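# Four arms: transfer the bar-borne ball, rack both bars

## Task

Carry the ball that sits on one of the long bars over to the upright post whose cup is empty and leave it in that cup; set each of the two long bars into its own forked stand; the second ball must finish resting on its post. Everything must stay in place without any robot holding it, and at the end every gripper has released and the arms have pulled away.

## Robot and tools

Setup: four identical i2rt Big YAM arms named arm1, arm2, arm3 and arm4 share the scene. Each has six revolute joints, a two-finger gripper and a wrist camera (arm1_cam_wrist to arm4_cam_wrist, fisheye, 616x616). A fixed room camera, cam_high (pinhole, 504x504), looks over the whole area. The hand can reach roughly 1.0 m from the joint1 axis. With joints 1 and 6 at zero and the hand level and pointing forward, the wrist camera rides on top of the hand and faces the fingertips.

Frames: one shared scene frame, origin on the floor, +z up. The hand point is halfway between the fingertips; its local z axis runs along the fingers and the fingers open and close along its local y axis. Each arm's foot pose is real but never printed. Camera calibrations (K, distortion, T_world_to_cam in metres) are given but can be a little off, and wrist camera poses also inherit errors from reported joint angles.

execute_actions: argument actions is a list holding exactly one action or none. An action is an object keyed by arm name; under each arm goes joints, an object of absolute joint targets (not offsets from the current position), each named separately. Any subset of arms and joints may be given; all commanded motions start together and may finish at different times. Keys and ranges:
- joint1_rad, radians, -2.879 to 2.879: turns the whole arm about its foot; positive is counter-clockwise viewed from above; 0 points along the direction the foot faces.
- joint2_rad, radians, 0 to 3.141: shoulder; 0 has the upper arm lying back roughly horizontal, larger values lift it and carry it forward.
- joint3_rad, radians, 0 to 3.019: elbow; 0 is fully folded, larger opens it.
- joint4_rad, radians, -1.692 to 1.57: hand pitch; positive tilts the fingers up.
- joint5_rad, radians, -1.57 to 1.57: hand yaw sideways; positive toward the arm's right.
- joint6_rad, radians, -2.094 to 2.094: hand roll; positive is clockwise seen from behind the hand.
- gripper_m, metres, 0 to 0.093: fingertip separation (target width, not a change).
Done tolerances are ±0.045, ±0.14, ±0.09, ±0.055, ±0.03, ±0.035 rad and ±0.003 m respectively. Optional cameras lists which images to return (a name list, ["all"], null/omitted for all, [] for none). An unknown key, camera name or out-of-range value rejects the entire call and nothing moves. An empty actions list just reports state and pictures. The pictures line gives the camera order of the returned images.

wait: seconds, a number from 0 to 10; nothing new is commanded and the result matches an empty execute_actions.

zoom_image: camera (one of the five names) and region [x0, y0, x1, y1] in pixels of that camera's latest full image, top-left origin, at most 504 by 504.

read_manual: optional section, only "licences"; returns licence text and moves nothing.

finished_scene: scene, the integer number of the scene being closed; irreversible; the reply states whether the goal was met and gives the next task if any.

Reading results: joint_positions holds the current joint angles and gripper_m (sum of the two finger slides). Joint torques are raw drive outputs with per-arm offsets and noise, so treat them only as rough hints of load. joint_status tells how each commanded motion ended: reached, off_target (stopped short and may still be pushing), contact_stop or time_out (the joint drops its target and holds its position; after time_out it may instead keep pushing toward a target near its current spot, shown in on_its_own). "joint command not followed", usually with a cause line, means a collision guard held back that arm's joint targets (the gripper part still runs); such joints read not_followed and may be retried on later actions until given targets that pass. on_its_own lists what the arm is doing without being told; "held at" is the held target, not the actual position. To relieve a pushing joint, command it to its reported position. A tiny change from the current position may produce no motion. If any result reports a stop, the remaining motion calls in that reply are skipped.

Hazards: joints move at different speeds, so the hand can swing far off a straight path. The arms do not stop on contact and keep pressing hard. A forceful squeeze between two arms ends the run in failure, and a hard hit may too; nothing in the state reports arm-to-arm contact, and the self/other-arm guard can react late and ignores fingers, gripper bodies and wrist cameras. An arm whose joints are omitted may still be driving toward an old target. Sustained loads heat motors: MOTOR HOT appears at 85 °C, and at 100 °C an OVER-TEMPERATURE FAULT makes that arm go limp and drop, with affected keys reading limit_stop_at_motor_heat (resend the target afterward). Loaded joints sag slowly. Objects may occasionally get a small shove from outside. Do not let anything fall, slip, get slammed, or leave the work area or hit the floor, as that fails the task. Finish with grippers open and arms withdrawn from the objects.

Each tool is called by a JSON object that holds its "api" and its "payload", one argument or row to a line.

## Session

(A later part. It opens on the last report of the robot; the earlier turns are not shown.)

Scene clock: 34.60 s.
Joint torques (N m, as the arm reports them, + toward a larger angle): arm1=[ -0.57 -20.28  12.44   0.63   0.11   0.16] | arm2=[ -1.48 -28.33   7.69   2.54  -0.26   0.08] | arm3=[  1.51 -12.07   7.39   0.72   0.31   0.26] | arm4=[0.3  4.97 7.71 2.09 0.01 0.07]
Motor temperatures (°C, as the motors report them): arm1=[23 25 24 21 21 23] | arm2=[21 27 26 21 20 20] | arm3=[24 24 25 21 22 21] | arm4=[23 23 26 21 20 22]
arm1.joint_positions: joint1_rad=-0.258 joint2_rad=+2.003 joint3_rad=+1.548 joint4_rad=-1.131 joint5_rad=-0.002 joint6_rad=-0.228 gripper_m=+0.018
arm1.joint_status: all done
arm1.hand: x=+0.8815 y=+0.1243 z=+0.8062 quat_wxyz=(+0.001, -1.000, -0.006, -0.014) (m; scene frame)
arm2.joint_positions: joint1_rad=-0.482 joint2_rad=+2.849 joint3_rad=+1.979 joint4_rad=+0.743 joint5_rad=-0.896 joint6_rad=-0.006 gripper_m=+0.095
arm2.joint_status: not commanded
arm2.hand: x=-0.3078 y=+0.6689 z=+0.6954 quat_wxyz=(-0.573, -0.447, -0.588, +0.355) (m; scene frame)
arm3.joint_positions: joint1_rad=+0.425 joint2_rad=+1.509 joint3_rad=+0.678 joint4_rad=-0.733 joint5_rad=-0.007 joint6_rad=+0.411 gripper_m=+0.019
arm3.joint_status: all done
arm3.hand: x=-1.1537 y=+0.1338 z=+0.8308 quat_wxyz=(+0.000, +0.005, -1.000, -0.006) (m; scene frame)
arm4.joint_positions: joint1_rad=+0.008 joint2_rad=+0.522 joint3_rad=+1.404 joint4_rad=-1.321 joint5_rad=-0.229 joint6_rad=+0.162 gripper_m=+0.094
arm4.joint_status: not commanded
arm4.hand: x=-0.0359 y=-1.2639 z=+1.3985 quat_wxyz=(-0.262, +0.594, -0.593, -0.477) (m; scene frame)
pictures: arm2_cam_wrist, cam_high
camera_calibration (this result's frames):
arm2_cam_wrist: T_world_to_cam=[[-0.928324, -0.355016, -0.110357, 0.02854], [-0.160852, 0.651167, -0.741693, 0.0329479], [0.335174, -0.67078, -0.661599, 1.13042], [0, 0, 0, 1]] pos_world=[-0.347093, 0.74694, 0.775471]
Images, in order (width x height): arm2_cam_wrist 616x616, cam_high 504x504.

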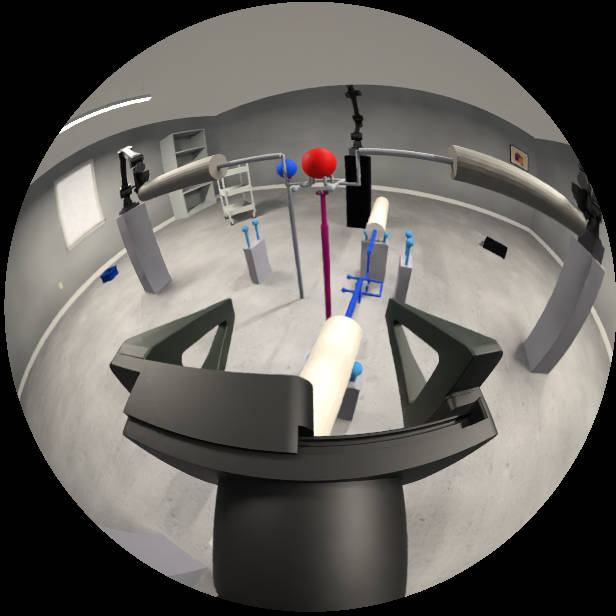

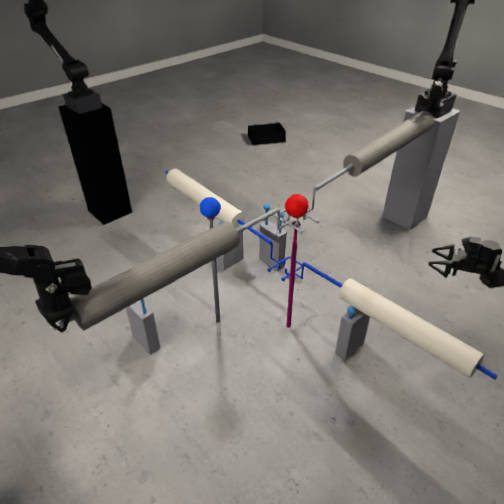

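{"api": "execute_actions", "payload": {
  "actions": [
    {"arm1":{"joints":{"joint1_rad":-0.243,"joint2_rad":1.990,"joint3_rad":1.614,"joint4_rad":-1.086,"joint6_rad":-0.211}},"arm3":{"joints":{"joint1_rad":0.443,"joint2_rad":1.560,"joint3_rad":0.667,"joint4_rad":-0.637,"joint6_rad":0.440}}}
  ],
  "cameras": ["arm2_cam_wrist","cam_high"]
}}

{"api": "zoom_image", "payload": {
  "camera": "arm2_cam_wrist",
  "region": [270, 130, 370, 230]
}}

{"api": "zoom_image", "payload": {
  "camera": "cam_high",
  "region": [256, 170, 336, 250]
}}

Scene clock: 35.97 s.
Joint torques (N m, as the arm reports them, + toward a larger angle): arm1=[ -0.61 -20.57  12.27   0.91   0.09   0.14] | arm2=[ -1.43 -28.32   7.7    2.53  -0.27   0.08] | arm3=[  1.85 -12.49   6.86   0.84   0.32   0.26] | arm4=[0.25 4.84 7.69 2.09 0.01 0.08]
Motor temperatures (°C, as the motors report them): arm1=[23 25 24 21 21 23] | arm2=[21 27 26 21 20 20] | arm3=[24 24 25 21 22 21] | arm4=[23 23 26 21 20 22]
arm1.joint_positions: joint1_rad=-0.255 joint2_rad=+2.029 joint3_rad=+1.548 joint4_rad=-1.104 joint5_rad=-0.002 joint6_rad=-0.226 gripper_m=+0.018
arm1.joint_status: all done
arm1.hand: x=+0.8777 y=+0.1239 z=+0.7917 quat_wxyz=(+0.001, -1.000, -0.006, -0.014) (m; scene frame)
arm2.joint_positions: joint1_rad=-0.482 joint2_rad=+2.849 joint3_rad=+1.979 joint4_rad=+0.743 joint5_rad=-0.896 joint6_rad=-0.006 gripper_m=+0.095
arm2.joint_status: not commanded
arm2.hand: x=-0.3078 y=+0.6689 z=+0.6954 quat_wxyz=(-0.573, -0.447, -0.588, +0.355) (m; scene frame)
arm3.joint_positions: joint1_rad=+0.431 joint2_rad=+1.571 joint3_rad=+0.654 joint4_rad=-0.651 joint5_rad=-0.007 joint6_rad=+0.418 gripper_m=+0.019
arm3.joint_status: all done
arm3.hand: x=-1.1567 y=+0.1346 z=+0.8063 quat_wxyz=(+0.001, +0.005, -1.000, -0.006) (m; scene frame)
arm4.joint_positions: joint1_rad=+0.008 joint2_rad=+0.522 joint3_rad=+1.404 joint4_rad=-1.321 joint5_rad=-0.229 joint6_rad=+0.162 gripper_m=+0.094
arm4.joint_status: not commanded
arm4.hand: x=-0.0359 y=-1.2639 z=+1.3985 quat_wxyz=(-0.262, +0.594, -0.593, -0.477) (m; scene frame)
pictures: arm2_cam_wrist, cam_high
camera_calibration (this result's frames):
arm2_cam_wrist: T_world_to_cam=[[-0.928324, -0.355016, -0.110357, 0.02854], [-0.160852, 0.651167, -0.741693, 0.0329479], [0.335174, -0.67078, -0.661599, 1.13042], [0, 0, 0, 1]] pos_world=[-0.347093, 0.74694, 0.775471]
Images, in order (width x height): arm2_cam_wrist 616x616, cam_high 504x504.

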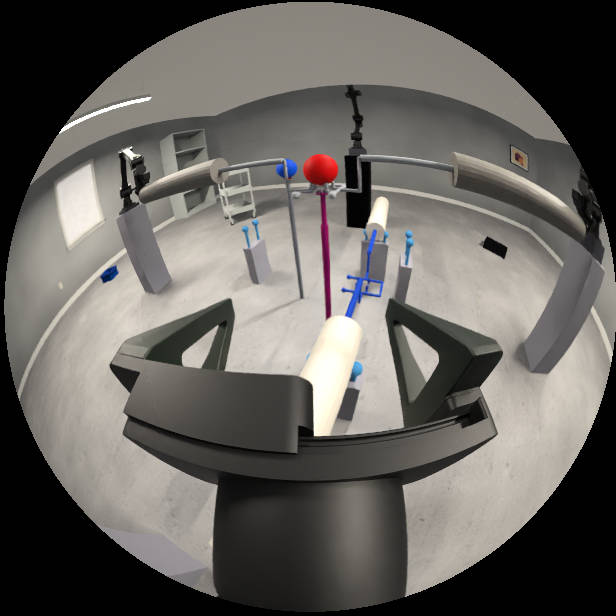

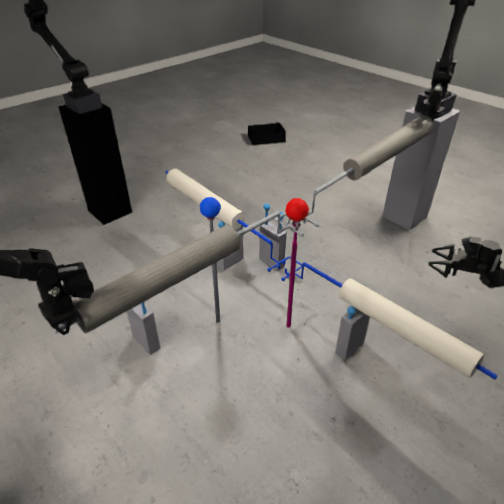

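Region (270, 130, 370, 230) of arm2_cam_wrist's 616x616 image, scaled by 5.040, with more detail than that image has.

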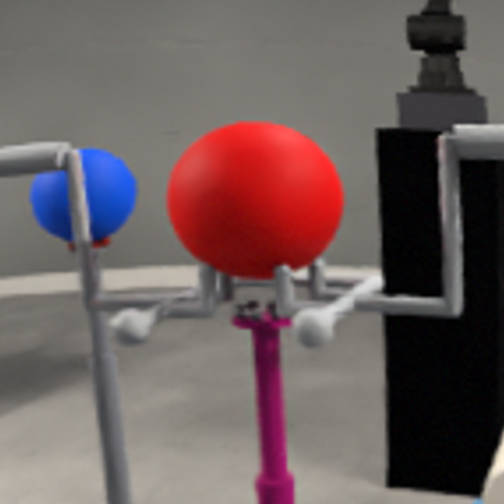

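Region (256, 170, 336, 250) of cam_high's 504x504 image, scaled by 6.300, with more detail than that image has.

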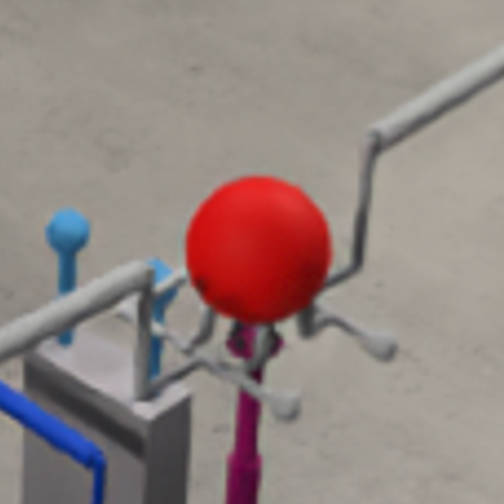

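{"api": "execute_actions", "payload": {
  "actions": [
    {"arm1":{"joints":{"joint1_rad":-0.242,"joint2_rad":2.030,"joint3_rad":1.614,"joint4_rad":-1.053,"joint6_rad":-0.210}},"arm3":{"joints":{"joint1_rad":0.445,"joint2_rad":1.622,"joint3_rad":0.652,"joint4_rad":-0.557,"joint6_rad":0.443}}}
  ],
  "cameras": ["arm2_cam_wrist","cam_high"]
}}

{"api": "zoom_image", "payload": {
  "camera": "arm2_cam_wrist",
  "region": [270, 130, 370, 230]
}}

{"api": "zoom_image", "payload": {
  "camera": "cam_high",
  "region": [256, 170, 336, 250]
}}

Scene clock: 37.70 s.
Joint torques (N m, as the arm reports them, + toward a larger angle): arm1=[ -0.57 -20.67  12.05   0.96   0.12   0.15] | arm2=[ -1.4  -28.39   7.69   2.52  -0.26   0.08] | arm3=[  1.82 -12.44   6.65   1.04   0.31   0.26] | arm4=[0.21 4.91 7.71 2.1  0.01 0.07]
Motor temperatures (°C, as the motors report them): arm1=[23 25 24 21 21 23] | arm2=[21 27 26 21 20 20] | arm3=[24 24 25 21 22 21] | arm4=[23 23 26 21 20 22]
arm1.joint_positions: joint1_rad=-0.255 joint2_rad=+2.069 joint3_rad=+1.548 joint4_rad=-1.071 joint5_rad=-0.002 joint6_rad=-0.226 gripper_m=+0.018
arm1.joint_status: all done
arm1.hand: x=+0.8748 y=+0.1247 z=+0.7686 quat_wxyz=(+0.000, -1.000, -0.006, -0.017) (m; scene frame)
arm2.joint_positions: joint1_rad=-0.482 joint2_rad=+2.849 joint3_rad=+1.979 joint4_rad=+0.743 joint5_rad=-0.896 joint6_rad=-0.006 gripper_m=+0.095
arm2.joint_status: not commanded
arm2.hand: x=-0.3078 y=+0.6689 z=+0.6954 quat_wxyz=(-0.573, -0.447, -0.588, +0.355) (m; scene frame)
arm3.joint_positions: joint1_rad=+0.435 joint2_rad=+1.632 joint3_rad=+0.637 joint4_rad=-0.575 joint5_rad=-0.007 joint6_rad=+0.421 gripper_m=+0.019
arm3.joint_status: all done
arm3.hand: x=-1.1589 y=+0.1348 z=+0.7842 quat_wxyz=(+0.002, +0.005, -1.000, -0.005) (m; scene frame)
arm4.joint_positions: joint1_rad=+0.008 joint2_rad=+0.522 joint3_rad=+1.404 joint4_rad=-1.321 joint5_rad=-0.229 joint6_rad=+0.162 gripper_m=+0.094
arm4.joint_status: not commanded
arm4.hand: x=-0.0359 y=-1.2639 z=+1.3985 quat_wxyz=(-0.262, +0.594, -0.593, -0.477) (m; scene frame)
pictures: arm2_cam_wrist, cam_high
camera_calibration (this result's frames):
arm2_cam_wrist: T_world_to_cam=[[-0.928324, -0.355016, -0.110357, 0.02854], [-0.160852, 0.651167, -0.741693, 0.0329479], [0.335174, -0.67078, -0.661599, 1.13042], [0, 0, 0, 1]] pos_world=[-0.347093, 0.74694, 0.775471]
Images, in order (width x height): arm2_cam_wrist 616x616, cam_high 504x504.

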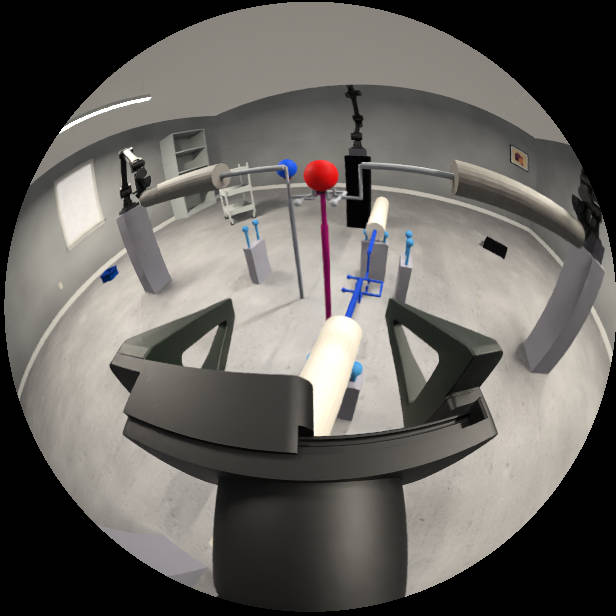

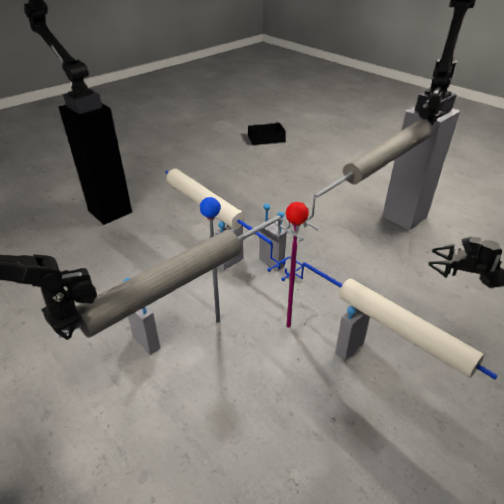

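Region (270, 130, 370, 230) of arm2_cam_wrist's 616x616 image, scaled by 5.040, with more detail than that image has.

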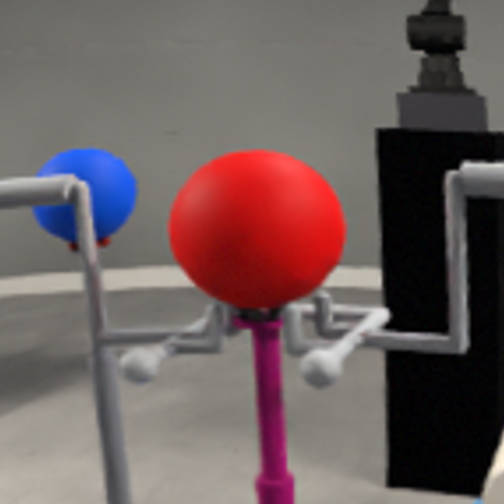

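Region (256, 170, 336, 250) of cam_high's 504x504 image, scaled by 6.300, with more detail than that image has.

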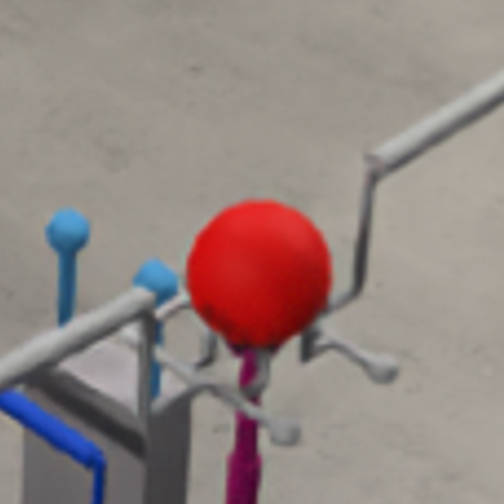

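{"api": "execute_actions", "payload": {
  "actions": [
    {"arm1":{"joints":{"joint2_rad":2.063,"joint3_rad":1.547,"joint4_rad":-0.984}},"arm3":{"joints":{"joint2_rad":1.707,"joint3_rad":0.641,"joint4_rad":-0.461}}}
  ],
  "cameras": ["arm2_cam_wrist","cam_high"]
}}

{"api": "zoom_image", "payload": {
  "camera": "arm2_cam_wrist",
  "region": [270, 140, 370, 240]
}}

{"api": "zoom_image", "payload": {
  "camera": "cam_high",
  "region": [256, 180, 336, 260]
}}

Scene clock: 38.93 s.
Joint torques (N m, as the arm reports them, + toward a larger angle): arm1=[ -0.56 -20.62   8.38   1.14   0.1    0.17] | arm2=[ -1.42 -28.31   7.68   2.53  -0.26   0.07] | arm3=[  2.37 -12.76   5.97   0.8    0.31   0.24] | arm4=[0.27 4.88 7.73 2.1  0.01 0.07]
Motor temperatures (°C, as the motors report them): arm1=[23 26 24 21 21 23] | arm2=[21 27 26 21 20 20] | arm3=[24 24 25 21 22 21] | arm4=[23 23 26 21 20 22]
arm1.joint_positions: joint1_rad=-0.255 joint2_rad=+2.102 joint3_rad=+1.527 joint4_rad=-1.007 joint5_rad=-0.002 joint6_rad=-0.226 gripper_m=+0.018
arm1.joint_status: all done
arm1.hand: x=+0.8738 y=+0.1250 z=+0.7431 quat_wxyz=(+0.001, -1.000, -0.006, -0.012) (m; scene frame)
arm2.joint_positions: joint1_rad=-0.482 joint2_rad=+2.849 joint3_rad=+1.979 joint4_rad=+0.743 joint5_rad=-0.896 joint6_rad=-0.006 gripper_m=+0.095
arm2.joint_status: not commanded
arm2.hand: x=-0.3078 y=+0.6689 z=+0.6954 quat_wxyz=(-0.573, -0.447, -0.588, +0.355) (m; scene frame)
arm3.joint_positions: joint1_rad=+0.436 joint2_rad=+1.715 joint3_rad=+0.624 joint4_rad=-0.474 joint5_rad=-0.007 joint6_rad=+0.422 gripper_m=+0.019
arm3.joint_status: all done
arm3.hand: x=-1.1591 y=+0.1353 z=+0.7570 quat_wxyz=(+0.000, +0.005, -1.000, -0.006) (m; scene frame)
arm4.joint_positions: joint1_rad=+0.008 joint2_rad=+0.522 joint3_rad=+1.404 joint4_rad=-1.321 joint5_rad=-0.229 joint6_rad=+0.162 gripper_m=+0.094
arm4.joint_status: not commanded
arm4.hand: x=-0.0359 y=-1.2639 z=+1.3985 quat_wxyz=(-0.262, +0.594, -0.593, -0.477) (m; scene frame)
pictures: arm2_cam_wrist, cam_high
camera_calibration (this result's frames):
arm2_cam_wrist: T_world_to_cam=[[-0.928324, -0.355016, -0.110357, 0.02854], [-0.160852, 0.651167, -0.741693, 0.0329479], [0.335174, -0.67078, -0.661599, 1.13042], [0, 0, 0, 1]] pos_world=[-0.347093, 0.74694, 0.775471]
Images, in order (width x height): arm2_cam_wrist 616x616, cam_high 504x504.

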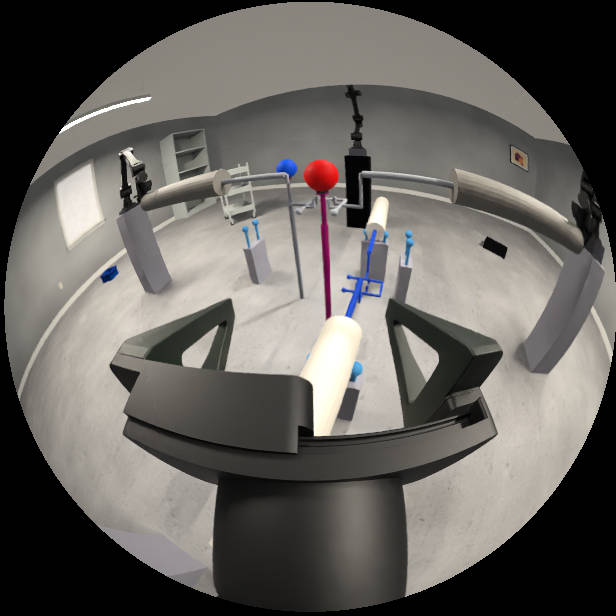

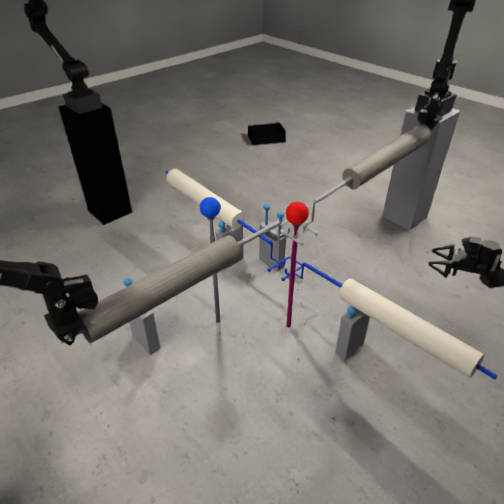

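Region (270, 140, 370, 240) of arm2_cam_wrist's 616x616 image, scaled by 5.040, with more detail than that image has.

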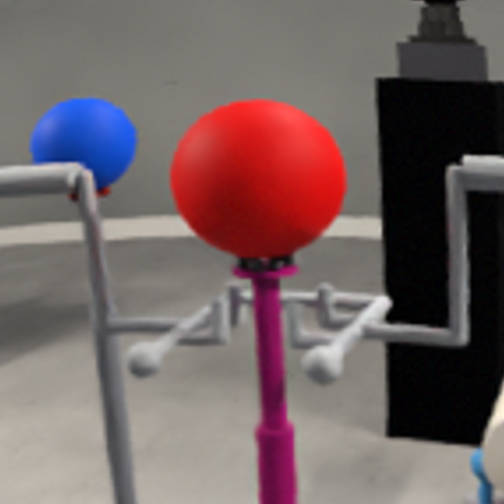

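Region (256, 180, 336, 260) of cam_high's 504x504 image, scaled by 6.300, with more detail than that image has.

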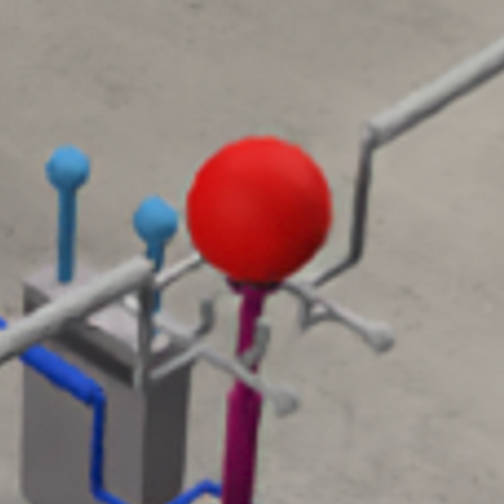

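{"api": "execute_actions", "payload": {
  "actions": [
    {"arm1":{"joints":{"joint1_rad":-0.010,"joint2_rad":2.024,"joint3_rad":1.493,"joint4_rad":-0.961,"joint6_rad":0.025}},"arm3":{"joints":{"joint1_rad":-0.004,"joint2_rad":1.630,"joint3_rad":0.560,"joint4_rad":-0.426,"joint6_rad":-0.015}}}
  ],
  "cameras": ["arm2_cam_wrist","cam_high"]
}}

{"api": "zoom_image", "payload": {
  "camera": "cam_high",
  "region": [180, 160, 340, 280]
}}

{"api": "zoom_image", "payload": {
  "camera": "arm2_cam_wrist",
  "region": [240, 130, 390, 240]
}}

Scene clock: 42.13 s.
Joint torques (N m, as the arm reports them, + toward a larger angle): arm1=[ -2.29 -22.1    8.19   0.76   0.26  -0.12] | arm2=[ -1.4  -28.32   7.7    2.54  -0.27   0.07] | arm3=[  0.2  -14.02   5.8    0.6    0.04  -0.03] | arm4=[0.24 4.85 7.71 2.1  0.   0.07]
Motor temperatures (°C, as the motors report them): arm1=[23 26 24 21 21 23] | arm2=[21 28 26 21 20 20] | arm3=[24 24 25 21 22 21] | arm4=[23 23 26 21 20 22]
arm1.joint_positions: joint1_rad=-0.001 joint2_rad=+2.083 joint3_rad=+1.473 joint4_rad=-0.973 joint5_rad=-0.006 joint6_rad=+0.036 gripper_m=+0.018
arm1.joint_status: all done
arm1.hand: x=+0.8745 y=-0.0241 z=+0.7357 quat_wxyz=(+0.001, -1.000, -0.003, -0.013) (m; scene frame)
arm2.joint_positions: joint1_rad=-0.482 joint2_rad=+2.849 joint3_rad=+1.979 joint4_rad=+0.743 joint5_rad=-0.896 joint6_rad=-0.006 gripper_m=+0.095
arm2.joint_status: not commanded
arm2.hand: x=-0.3078 y=+0.6689 z=+0.6954 quat_wxyz=(-0.573, -0.447, -0.588, +0.355) (m; scene frame)
arm3.joint_positions: joint1_rad=+0.005 joint2_rad=+1.663 joint3_rad=+0.542 joint4_rad=-0.432 joint5_rad=+0.000 joint6_rad=-0.005 gripper_m=+0.019
arm3.joint_status: all done
arm3.hand: x=-1.1556 y=+0.0001 z=+0.7573 quat_wxyz=(-0.008, +0.003, -1.000, -0.002) (m; scene frame)
arm4.joint_positions: joint1_rad=+0.008 joint2_rad=+0.522 joint3_rad=+1.404 joint4_rad=-1.321 joint5_rad=-0.229 joint6_rad=+0.162 gripper_m=+0.094
arm4.joint_status: not commanded
arm4.hand: x=-0.0359 y=-1.2639 z=+1.3985 quat_wxyz=(-0.262, +0.594, -0.593, -0.477) (m; scene frame)
pictures: arm2_cam_wrist, cam_high
camera_calibration (this result's frames):
arm2_cam_wrist: T_world_to_cam=[[-0.928324, -0.355016, -0.110357, 0.02854], [-0.160852, 0.651167, -0.741693, 0.0329479], [0.335174, -0.67078, -0.661599, 1.13042], [0, 0, 0, 1]] pos_world=[-0.347093, 0.74694, 0.775471]
Images, in order (width x height): arm2_cam_wrist 616x616, cam_high 504x504.

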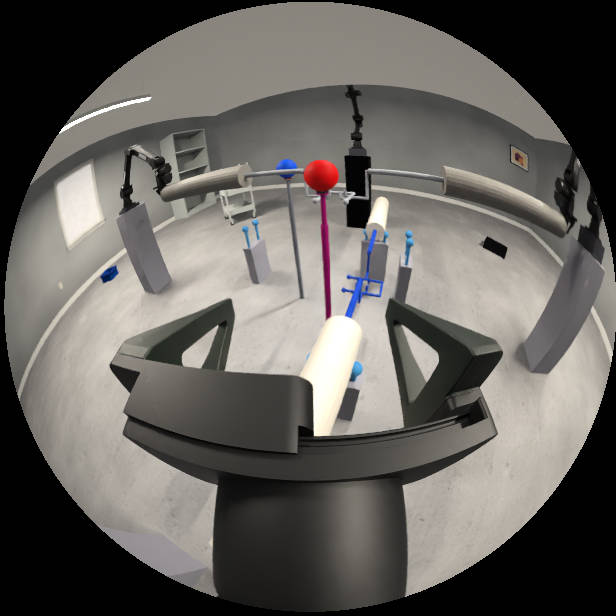

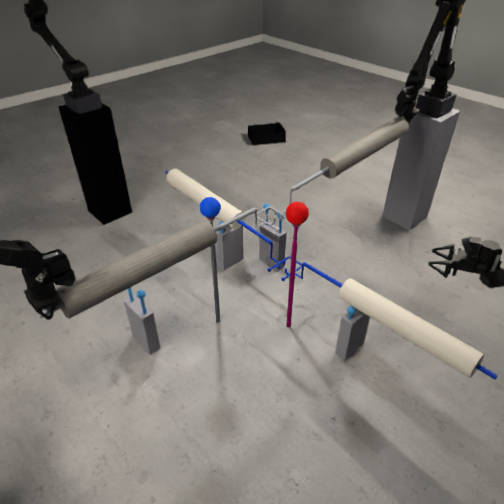

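Region (180, 160, 340, 280) of cam_high's 504x504 image, scaled by 3.150, with more detail than that image has; it fills the top 378 rows of this view, and the rest is white.

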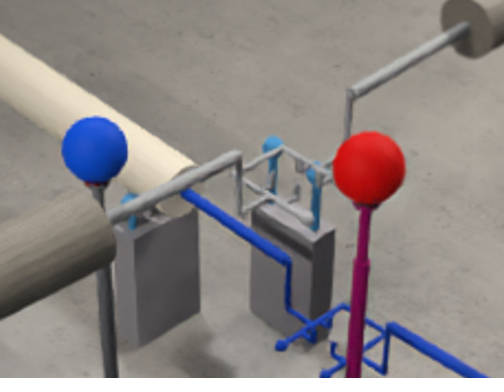

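Region (240, 130, 390, 240) of arm2_cam_wrist's 616x616 image, scaled by 3.360, with more detail than that image has; it fills the top 370 rows of this view, and the rest is white.

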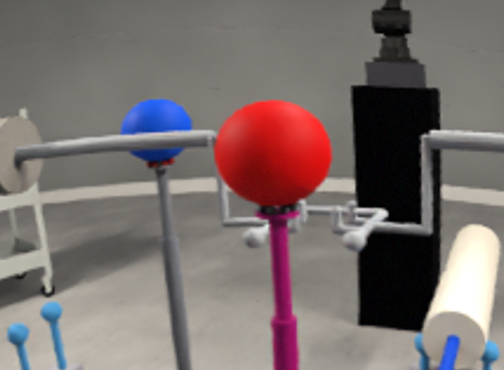

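{"api": "execute_actions", "payload": {
  "actions": [
    {"arm1":{"joints":{"joint1_rad":-0.010,"joint2_rad":1.874,"joint3_rad":1.593,"joint4_rad":-1.183,"joint6_rad":0.025}},"arm3":{"joints":{"joint1_rad":-0.052,"joint2_rad":1.325,"joint3_rad":0.683,"joint4_rad":-0.858,"joint6_rad":-0.070}},"arm2":{"joints":{"joint2_rad":2.58,"joint3_rad":1.85}}}
  ],
  "cameras": ["cam_high"]
}}

{"api": "zoom_image", "payload": {
  "camera": "cam_high",
  "region": [180, 150, 340, 270]
}}

Scene clock: 44.00 s.
Joint torques (N m, as the arm reports them, + toward a larger angle): arm1=[ -2.17 -18.95  13.06   0.43   0.2   -0.06] | arm2=[ -1.41 -27.07   7.44   2.14  -0.15   0.08] | arm3=[  0.03 -10.8   10.96  -0.26   0.08  -0.01] | arm4=[0.19 4.84 7.68 2.09 0.   0.07]
Motor temperatures (°C, as the motors report them): arm1=[23 26 24 21 21 23] | arm2=[21 28 26 21 20 20] | arm3=[24 24 25 21 22 21] | arm4=[23 23 27 21 20 22]
arm1.joint_positions: joint1_rad=-0.001 joint2_rad=+1.905 joint3_rad=+1.523 joint4_rad=-1.185 joint5_rad=-0.004 joint6_rad=+0.030 gripper_m=+0.018
arm1.joint_status: all done
arm1.hand: x=+0.8839 y=-0.0241 z=+0.8509 quat_wxyz=(+0.001, -1.000, -0.006, -0.005) (m; scene frame)
arm2.joint_positions: joint1_rad=-0.482 joint2_rad=+2.584 joint3_rad=+1.843 joint4_rad=+0.753 joint5_rad=-0.897 joint6_rad=-0.006 gripper_m=+0.095
arm2.joint_status: all done
arm2.hand: x=-0.3135 y=+0.6565 z=+0.8539 quat_wxyz=(-0.578, -0.398, -0.586, +0.405) (m; scene frame)
arm3.joint_positions: joint1_rad=-0.043 joint2_rad=+1.342 joint3_rad=+0.638 joint4_rad=-0.841 joint5_rad=-0.002 joint6_rad=-0.060 gripper_m=+0.019
arm3.joint_status: all done
arm3.hand: x=-1.1506 y=-0.0143 z=+0.8673 quat_wxyz=(-0.012, +0.006, -1.000, -0.002) (m; scene frame)
arm4.joint_positions: joint1_rad=+0.008 joint2_rad=+0.522 joint3_rad=+1.404 joint4_rad=-1.321 joint5_rad=-0.229 joint6_rad=+0.162 gripper_m=+0.094
arm4.joint_status: not commanded
arm4.hand: x=-0.0359 y=-1.2639 z=+1.3985 quat_wxyz=(-0.262, +0.594, -0.593, -0.477) (m; scene frame)
pictures: cam_high
Images, in order (width x height): cam_high 504x504.

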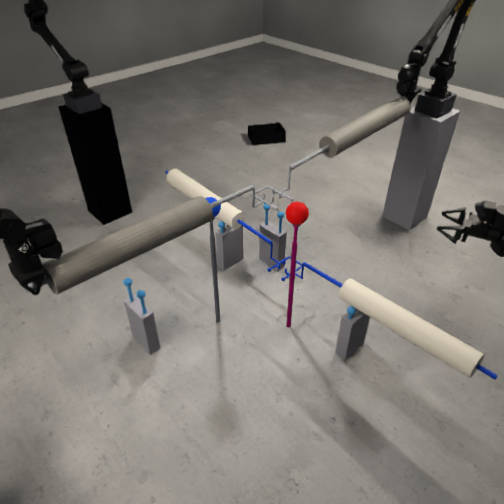

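Region (180, 150, 340, 270) of cam_high's 504x504 image, scaled by 3.150, with more detail than that image has; it fills the top 378 rows of this view, and the rest is white.

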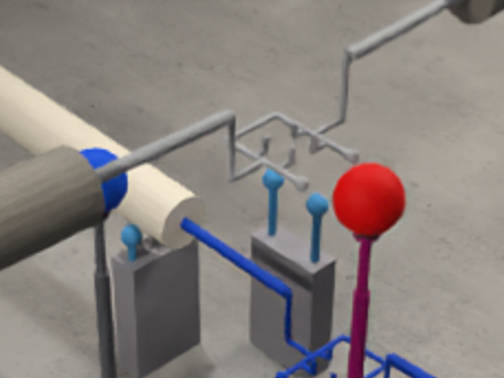

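{"api": "execute_actions", "payload": {
  "actions": [
    {"arm1":{"joints":{"joint1_rad":0.217,"joint2_rad":1.924,"joint3_rad":1.686,"joint4_rad":-1.225,"joint6_rad":0.247}},"arm3":{"joints":{"joint1_rad":-0.468,"joint2_rad":1.425,"joint3_rad":0.781,"joint4_rad":-0.877,"joint6_rad":-0.480}},"arm2":{"joints":{"joint2_rad":2.33,"joint3_rad":1.62}}}
  ],
  "cameras": ["cam_high"]
}}

{"api": "zoom_image", "payload": {
  "camera": "cam_high",
  "region": [160, 140, 320, 260]
}}

Scene clock: 45.90 s.
Joint torques (N m, as the arm reports them, + toward a larger angle): arm1=[ -2.08 -20.07  13.04   0.26   0.3   -0.07] | arm2=[ -1.39 -23.96   7.04   2.13  -0.12   0.08] | arm3=[ -0.29 -11.9   10.02   0.45  -0.14   0.01] | arm4=[0.26 4.95 7.68 2.11 0.01 0.08]
Motor temperatures (°C, as the motors report them): arm1=[23 26 25 21 21 23] | arm2=[21 28 26 21 20 20] | arm3=[24 24 25 21 22 21] | arm4=[23 23 27 21 20 22]
arm1.joint_positions: joint1_rad=+0.225 joint2_rad=+1.957 joint3_rad=+1.617 joint4_rad=-1.222 joint5_rad=-0.007 joint6_rad=+0.255 gripper_m=+0.018
arm1.joint_status: all done
arm1.hand: x=+0.8802 y=-0.1569 z=+0.8547 quat_wxyz=(-0.001, -1.000, -0.006, -0.004) (m; scene frame)
arm2.joint_positions: joint1_rad=-0.482 joint2_rad=+2.327 joint3_rad=+1.621 joint4_rad=+0.753 joint5_rad=-0.897 joint6_rad=-0.006 gripper_m=+0.095
arm2.joint_status: all done
arm2.hand: x=-0.2931 y=+0.6895 z=+0.9561 quat_wxyz=(-0.579, -0.386, -0.585, +0.417) (m; scene frame)
arm3.joint_positions: joint1_rad=-0.457 joint2_rad=+1.437 joint3_rad=+0.746 joint4_rad=-0.880 joint5_rad=+0.003 joint6_rad=-0.472 gripper_m=+0.019
arm3.joint_status: all done
arm3.hand: x=-1.1519 y=-0.1491 z=+0.8708 quat_wxyz=(+0.002, +0.005, -1.000, +0.000) (m; scene frame)
arm4.joint_positions: joint1_rad=+0.008 joint2_rad=+0.522 joint3_rad=+1.404 joint4_rad=-1.321 joint5_rad=-0.229 joint6_rad=+0.162 gripper_m=+0.094
arm4.joint_status: not commanded
arm4.hand: x=-0.0359 y=-1.2639 z=+1.3985 quat_wxyz=(-0.262, +0.594, -0.593, -0.477) (m; scene frame)
pictures: cam_high
Images, in order (width x height): cam_high 504x504.

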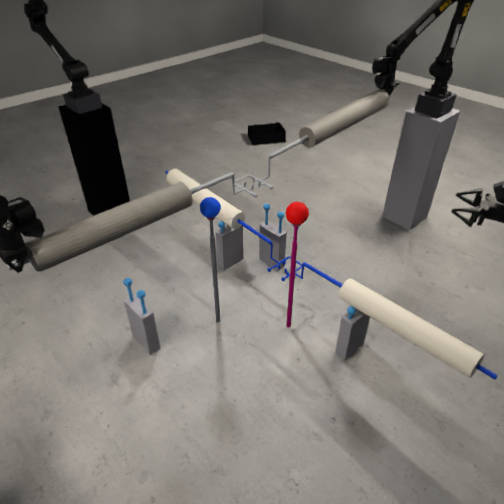

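Region (160, 140, 320, 260) of cam_high's 504x504 image, scaled by 3.150, with more detail than that image has; it fills the top 378 rows of this view, and the rest is white.

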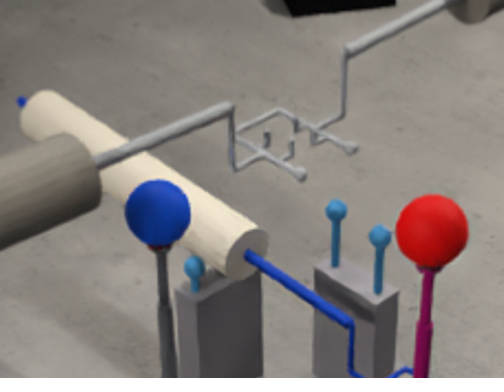

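{"api": "execute_actions", "payload": {
  "actions": [
    {"arm1":{"joints":{"joint1_rad":0.448,"joint2_rad":2.021,"joint3_rad":1.778,"joint4_rad":-1.215,"joint6_rad":0.479}},"arm3":{"joints":{"joint1_rad":-0.737,"joint2_rad":1.697,"joint3_rad":1.035,"joint4_rad":-0.845,"joint6_rad":-0.747}},"arm2":{"joints":{"joint2_rad":2.08,"joint3_rad":1.38}}}
  ],
  "cameras": ["cam_high"]
}}

Scene clock: 47.67 s.
Joint torques (N m, as the arm reports them, + toward a larger angle): arm1=[ -2.5  -22.6   12.32   0.23   0.32  -0.16] | arm2=[ -1.52 -20.89   6.9    2.06  -0.11   0.08] | arm3=[  0.5  -17.55   9.17   0.57  -0.29   0.04] | arm4=[0.26 4.93 7.69 2.1  0.01 0.08]
Motor temperatures (°C, as the motors report them): arm1=[23 26 25 21 21 23] | arm2=[21 28 26 21 20 20] | arm3=[24 24 25 21 22 21] | arm4=[23 23 27 21 20 22]
arm1.joint_positions: joint1_rad=+0.462 joint2_rad=+2.068 joint3_rad=+1.716 joint4_rad=-1.212 joint5_rad=-0.007 joint6_rad=+0.491 gripper_m=+0.018
arm1.joint_status: all done
arm1.hand: x=+0.9049 y=-0.3015 z=+0.8248 quat_wxyz=(-0.001, -1.000, -0.007, -0.006) (m; scene frame)
arm2.joint_positions: joint1_rad=-0.482 joint2_rad=+2.076 joint3_rad=+1.381 joint4_rad=+0.753 joint5_rad=-0.897 joint6_rad=-0.006 gripper_m=+0.095
arm2.joint_status: all done
arm2.hand: x=-0.2604 y=+0.7435 z=+1.0316 quat_wxyz=(-0.579, -0.382, -0.585, +0.421) (m; scene frame)
arm3.joint_positions: joint1_rad=-0.731 joint2_rad=+1.709 joint3_rad=+1.010 joint4_rad=-0.851 joint5_rad=+0.007 joint6_rad=-0.745 gripper_m=+0.019
arm3.joint_status: all done
arm3.hand: x=-1.1255 y=-0.2954 z=+0.8491 quat_wxyz=(-0.004, +0.005, -1.000, +0.008) (m; scene frame)
arm4.joint_positions: joint1_rad=+0.008 joint2_rad=+0.522 joint3_rad=+1.404 joint4_rad=-1.321 joint5_rad=-0.229 joint6_rad=+0.162 gripper_m=+0.094
arm4.joint_status: not commanded
arm4.hand: x=-0.0359 y=-1.2639 z=+1.3985 quat_wxyz=(-0.262, +0.594, -0.593, -0.477) (m; scene frame)
pictures: cam_high
Images, in order (width x height): cam_high 504x504.

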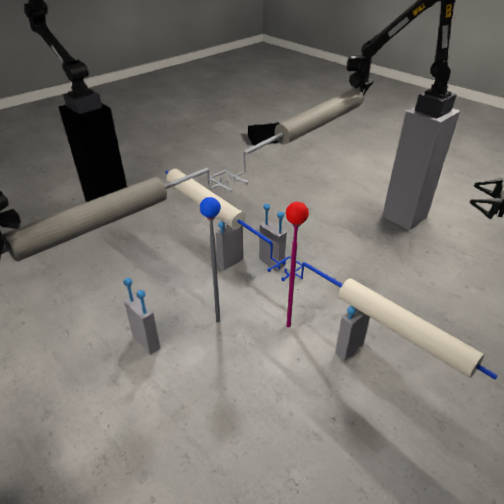

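{"api": "execute_actions", "payload": {
  "actions": [
    {"arm1":{"joints":{"joint1_rad":0.505,"joint2_rad":2.092,"joint3_rad":1.402,"joint4_rad":-0.800,"joint6_rad":0.537}},"arm3":{"joints":{"joint1_rad":-0.617,"joint2_rad":2.115,"joint3_rad":1.169,"joint4_rad":-0.566,"joint6_rad":-0.620}},"arm2":{"joints":{"joint2_rad":1.78,"joint3_rad":1.08,"joint4_rad":0.45}}}
  ],
  "cameras": ["cam_high"]
}}

Scene clock: 49.47 s.
Joint torques (N m, as the arm reports them, + toward a larger angle): arm1=[ -1.35 -21.73   7.14   1.23   0.14   0.01] | arm2=[ -1.36 -16.61   7.22   0.94  -0.27   0.07] | arm3=[  0.46 -22.     8.14   0.34   0.02   0.15] | arm4=[0.25 4.87 7.7  2.09 0.01 0.07]
Motor temperatures (°C, as the motors report them): arm1=[23 26 25 21 21 23] | arm2=[21 27 26 21 20 20] | arm3=[24 24 26 21 22 21] | arm4=[23 23 27 21 20 22]
arm1.joint_positions: joint1_rad=+0.504 joint2_rad=+2.147 joint3_rad=+1.386 joint4_rad=-0.828 joint5_rad=-0.001 joint6_rad=+0.535 gripper_m=+0.018
arm1.joint_status: all done
arm1.hand: x=+0.9751 y=-0.2888 z=+0.6746 quat_wxyz=(+0.007, -1.000, -0.006, -0.015) (m; scene frame)
arm2.joint_positions: joint1_rad=-0.482 joint2_rad=+1.775 joint3_rad=+1.081 joint4_rad=+0.466 joint5_rad=-0.897 joint6_rad=-0.006 gripper_m=+0.095
arm2.joint_status: all done
arm2.hand: x=-0.2076 y=+0.8327 z=+1.0402 quat_wxyz=(-0.568, -0.480, -0.588, +0.318) (m; scene frame)
arm3.joint_positions: joint1_rad=-0.613 joint2_rad=+2.136 joint3_rad=+1.133 joint4_rad=-0.566 joint5_rad=-0.001 joint6_rad=-0.628 gripper_m=+0.019
arm3.joint_status: all done
arm3.hand: x=-1.0523 y=-0.2820 z=+0.6906 quat_wxyz=(+0.000, +0.005, -1.000, -0.002) (m; scene frame)
arm4.joint_positions: joint1_rad=+0.008 joint2_rad=+0.522 joint3_rad=+1.404 joint4_rad=-1.321 joint5_rad=-0.229 joint6_rad=+0.162 gripper_m=+0.094
arm4.joint_status: not commanded
arm4.hand: x=-0.0359 y=-1.2639 z=+1.3985 quat_wxyz=(-0.262, +0.594, -0.593, -0.477) (m; scene frame)
pictures: cam_high
Images, in order (width x height): cam_high 504x504.

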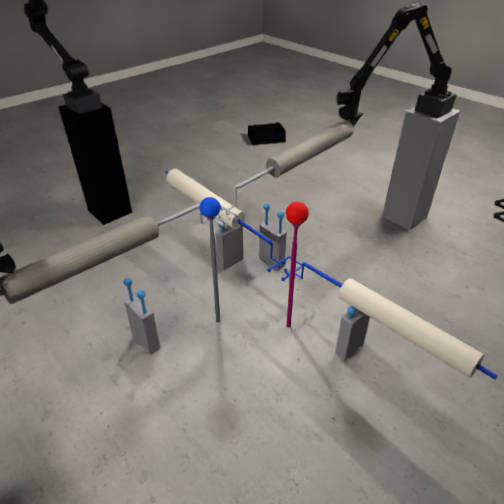

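{"api": "execute_actions", "payload": {
  "actions": [
    {"arm1":{"joints":{"joint1_rad":0.570,"joint2_rad":2.439,"joint3_rad":1.342,"joint4_rad":-0.381,"joint6_rad":0.604}},"arm3":{"joints":{"joint1_rad":-0.554,"joint2_rad":2.624,"joint3_rad":1.526,"joint4_rad":-0.405,"joint6_rad":-0.558}},"arm2":{"joints":{"joint2_rad":1.45,"joint3_rad":0.85,"joint4_rad":0.1,"joint5_rad":-0.5}}}
  ],
  "cameras": ["cam_high","arm4_cam_wrist"]
}}

{"api": "zoom_image", "payload": {
  "camera": "cam_high",
  "region": [90, 240, 190, 340]
}}

{"api": "zoom_image", "payload": {
  "camera": "cam_high",
  "region": [230, 170, 330, 270]
}}

Scene clock: 51.20 s.
Joint torques (N m, as the arm reports them, + toward a larger angle): arm1=[ -1.77 -21.56   4.66   1.1    0.29  -0.01] | arm2=[ -1.28 -12.11   7.83   1.     0.     0.07] | arm3=[  0.95 -25.49   6.19   0.45  -0.02   0.17] | arm4=[0.19 4.86 7.69 2.1  0.01 0.07]
Motor temperatures (°C, as the motors report them): arm1=[23 26 25 21 21 23] | arm2=[21 27 26 21 20 20] | arm3=[24 24 26 21 22 21] | arm4=[23 23 27 21 20 22]
arm1.joint_positions: joint1_rad=+0.574 joint2_rad=+2.496 joint3_rad=+1.323 joint4_rad=-0.407 joint5_rad=-0.005 joint6_rad=+0.604 gripper_m=+0.018
arm1.joint_status: all done
arm1.hand: x=+1.0376 y=-0.2939 z=+0.4795 quat_wxyz=(+0.004, -1.000, -0.006, -0.012) (m; scene frame)
arm2.joint_positions: joint1_rad=-0.482 joint2_rad=+1.445 joint3_rad=+0.848 joint4_rad=+0.117 joint5_rad=-0.504 joint6_rad=-0.006 gripper_m=+0.095
arm2.joint_status: all done
arm2.hand: x=-0.2117 y=+0.9265 z=+1.0349 quat_wxyz=(-0.429, -0.655, -0.527, +0.330) (m; scene frame)
arm3.joint_positions: joint1_rad=-0.553 joint2_rad=+2.639 joint3_rad=+1.497 joint4_rad=-0.407 joint5_rad=+0.001 joint6_rad=-0.570 gripper_m=+0.019
arm3.joint_status: all done
arm3.hand: x=-0.9837 y=-0.2903 z=+0.5043 quat_wxyz=(-0.008, +0.006, -1.000, +0.005) (m; scene frame)
arm4.joint_positions: joint1_rad=+0.008 joint2_rad=+0.522 joint3_rad=+1.404 joint4_rad=-1.321 joint5_rad=-0.229 joint6_rad=+0.162 gripper_m=+0.094
arm4.joint_status: not commanded
arm4.hand: x=-0.0359 y=-1.2639 z=+1.3985 quat_wxyz=(-0.262, +0.594, -0.593, -0.477) (m; scene frame)
pictures: arm4_cam_wrist, cam_high
camera_calibration (this result's frames):
arm4_cam_wrist: T_world_to_cam=[[0.956589, 0.14786, -0.251147, 0.574678], [0.0134837, -0.883275, -0.468661, -0.451854], [-0.291128, 0.44493, -0.846925, 1.86341], [0, 0, 0, 1]] pos_world=[-0.00114781, -1.31317, 1.51073]
Images, in order (width x height): arm4_cam_wrist 616x616, cam_high 504x504.

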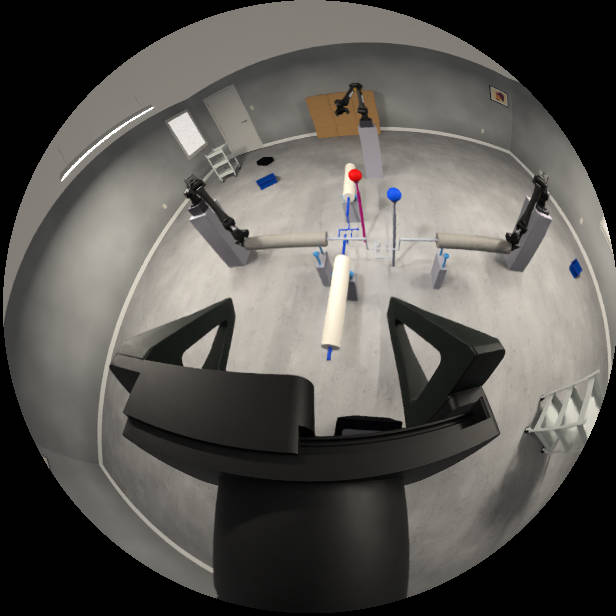

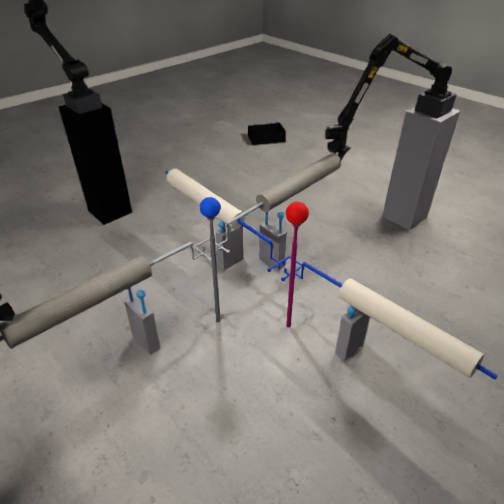

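Region (90, 240, 190, 340) of cam_high's 504x504 image, scaled by 5.040, with more detail than that image has.

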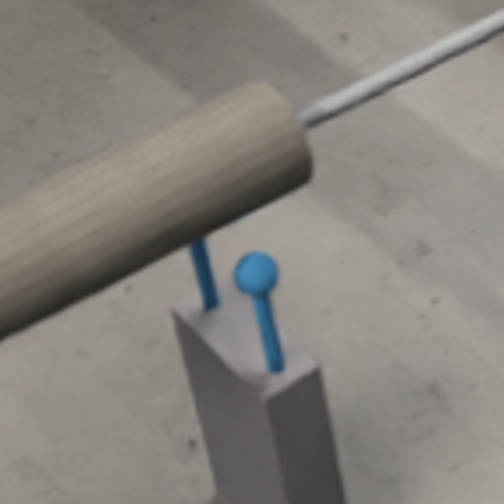

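Region (230, 170, 330, 270) of cam_high's 504x504 image, scaled by 5.040, with more detail than that image has.

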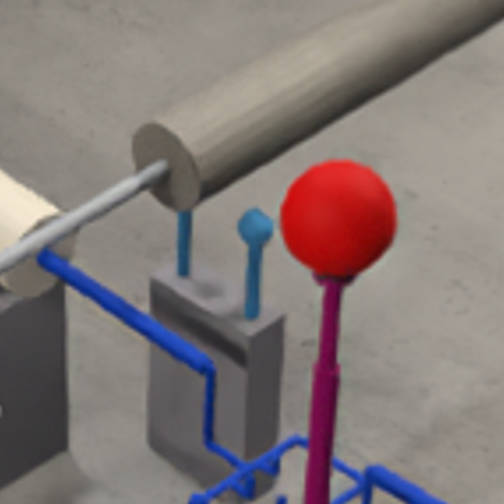

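{"api": "execute_actions", "payload": {
  "actions": [
    {"arm1":{"joints":{"joint2_rad":2.526,"joint3_rad":1.425,"joint4_rad":-0.335}},"arm3":{"joints":{"joint1_rad":-0.558,"joint2_rad":2.725,"joint3_rad":1.591,"joint4_rad":-0.378}}}
  ],
  "cameras": ["cam_high"]
}}

{"api": "zoom_image", "payload": {
  "camera": "cam_high",
  "region": [90, 240, 190, 340]
}}

{"api": "zoom_image", "payload": {
  "camera": "cam_high",
  "region": [230, 170, 330, 270]
}}

Scene clock: 52.70 s.
Joint torques (N m, as the arm reports them, + toward a larger angle): arm1=[ -1.96 -20.93   6.43   1.6    0.33   0.01] | arm2=[ -1.3  -12.09   7.8    1.     0.01   0.06] | arm3=[  0.3  -24.73   6.26   0.36  -0.08   0.15] | arm4=[0.25 4.96 7.71 2.11 0.   0.07]
Motor temperatures (°C, as the motors report them): arm1=[23 26 24 21 21 23] | arm2=[21 27 26 21 20 20] | arm3=[24 24 26 21 22 21] | arm4=[23 23 27 21 20 22]
arm1.joint_positions: joint1_rad=+0.574 joint2_rad=+2.577 joint3_rad=+1.379 joint4_rad=-0.371 joint5_rad=-0.007 joint6_rad=+0.603 gripper_m=+0.018
arm1.joint_status: all done
arm1.hand: x=+1.0330 y=-0.2976 z=+0.4476 quat_wxyz=(+0.000, -1.000, -0.007, -0.009) (m; scene frame)
arm2.joint_positions: joint1_rad=-0.482 joint2_rad=+1.445 joint3_rad=+0.848 joint4_rad=+0.117 joint5_rad=-0.504 joint6_rad=-0.006 gripper_m=+0.095
arm2.joint_status: not commanded
arm2.hand: x=-0.2117 y=+0.9265 z=+1.0349 quat_wxyz=(-0.429, -0.655, -0.527, +0.330) (m; scene frame)
arm3.joint_positions: joint1_rad=-0.555 joint2_rad=+2.738 joint3_rad=+1.562 joint4_rad=-0.377 joint5_rad=+0.001 joint6_rad=-0.569 gripper_m=+0.019
arm3.joint_status: all done
arm3.hand: x=-0.9867 y=-0.2894 z=+0.4625 quat_wxyz=(-0.006, +0.005, -1.000, +0.003) (m; scene frame)
arm4.joint_positions: joint1_rad=+0.008 joint2_rad=+0.522 joint3_rad=+1.404 joint4_rad=-1.321 joint5_rad=-0.229 joint6_rad=+0.162 gripper_m=+0.094
arm4.joint_status: not commanded
arm4.hand: x=-0.0359 y=-1.2639 z=+1.3985 quat_wxyz=(-0.262, +0.594, -0.593, -0.477) (m; scene frame)
pictures: cam_high
Images, in order (width x height): cam_high 504x504.

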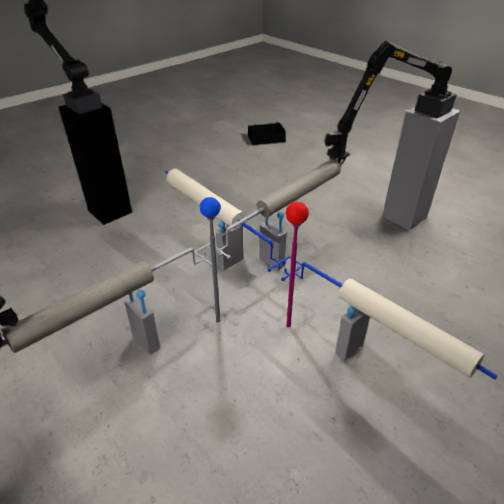

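Region (90, 240, 190, 340) of cam_high's 504x504 image, scaled by 5.040, with more detail than that image has.

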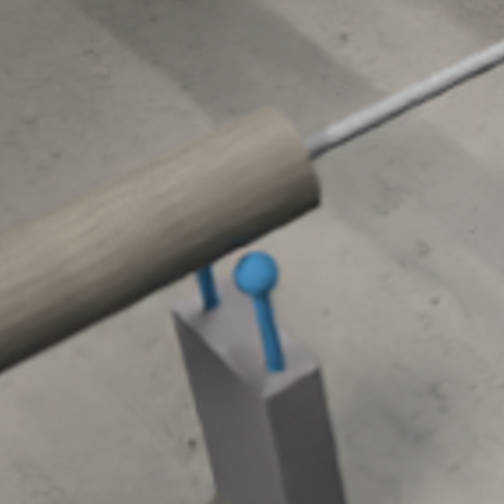

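Region (230, 170, 330, 270) of cam_high's 504x504 image, scaled by 5.040, with more detail than that image has.

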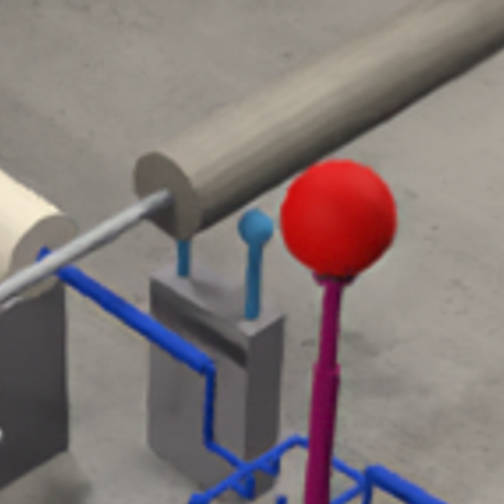

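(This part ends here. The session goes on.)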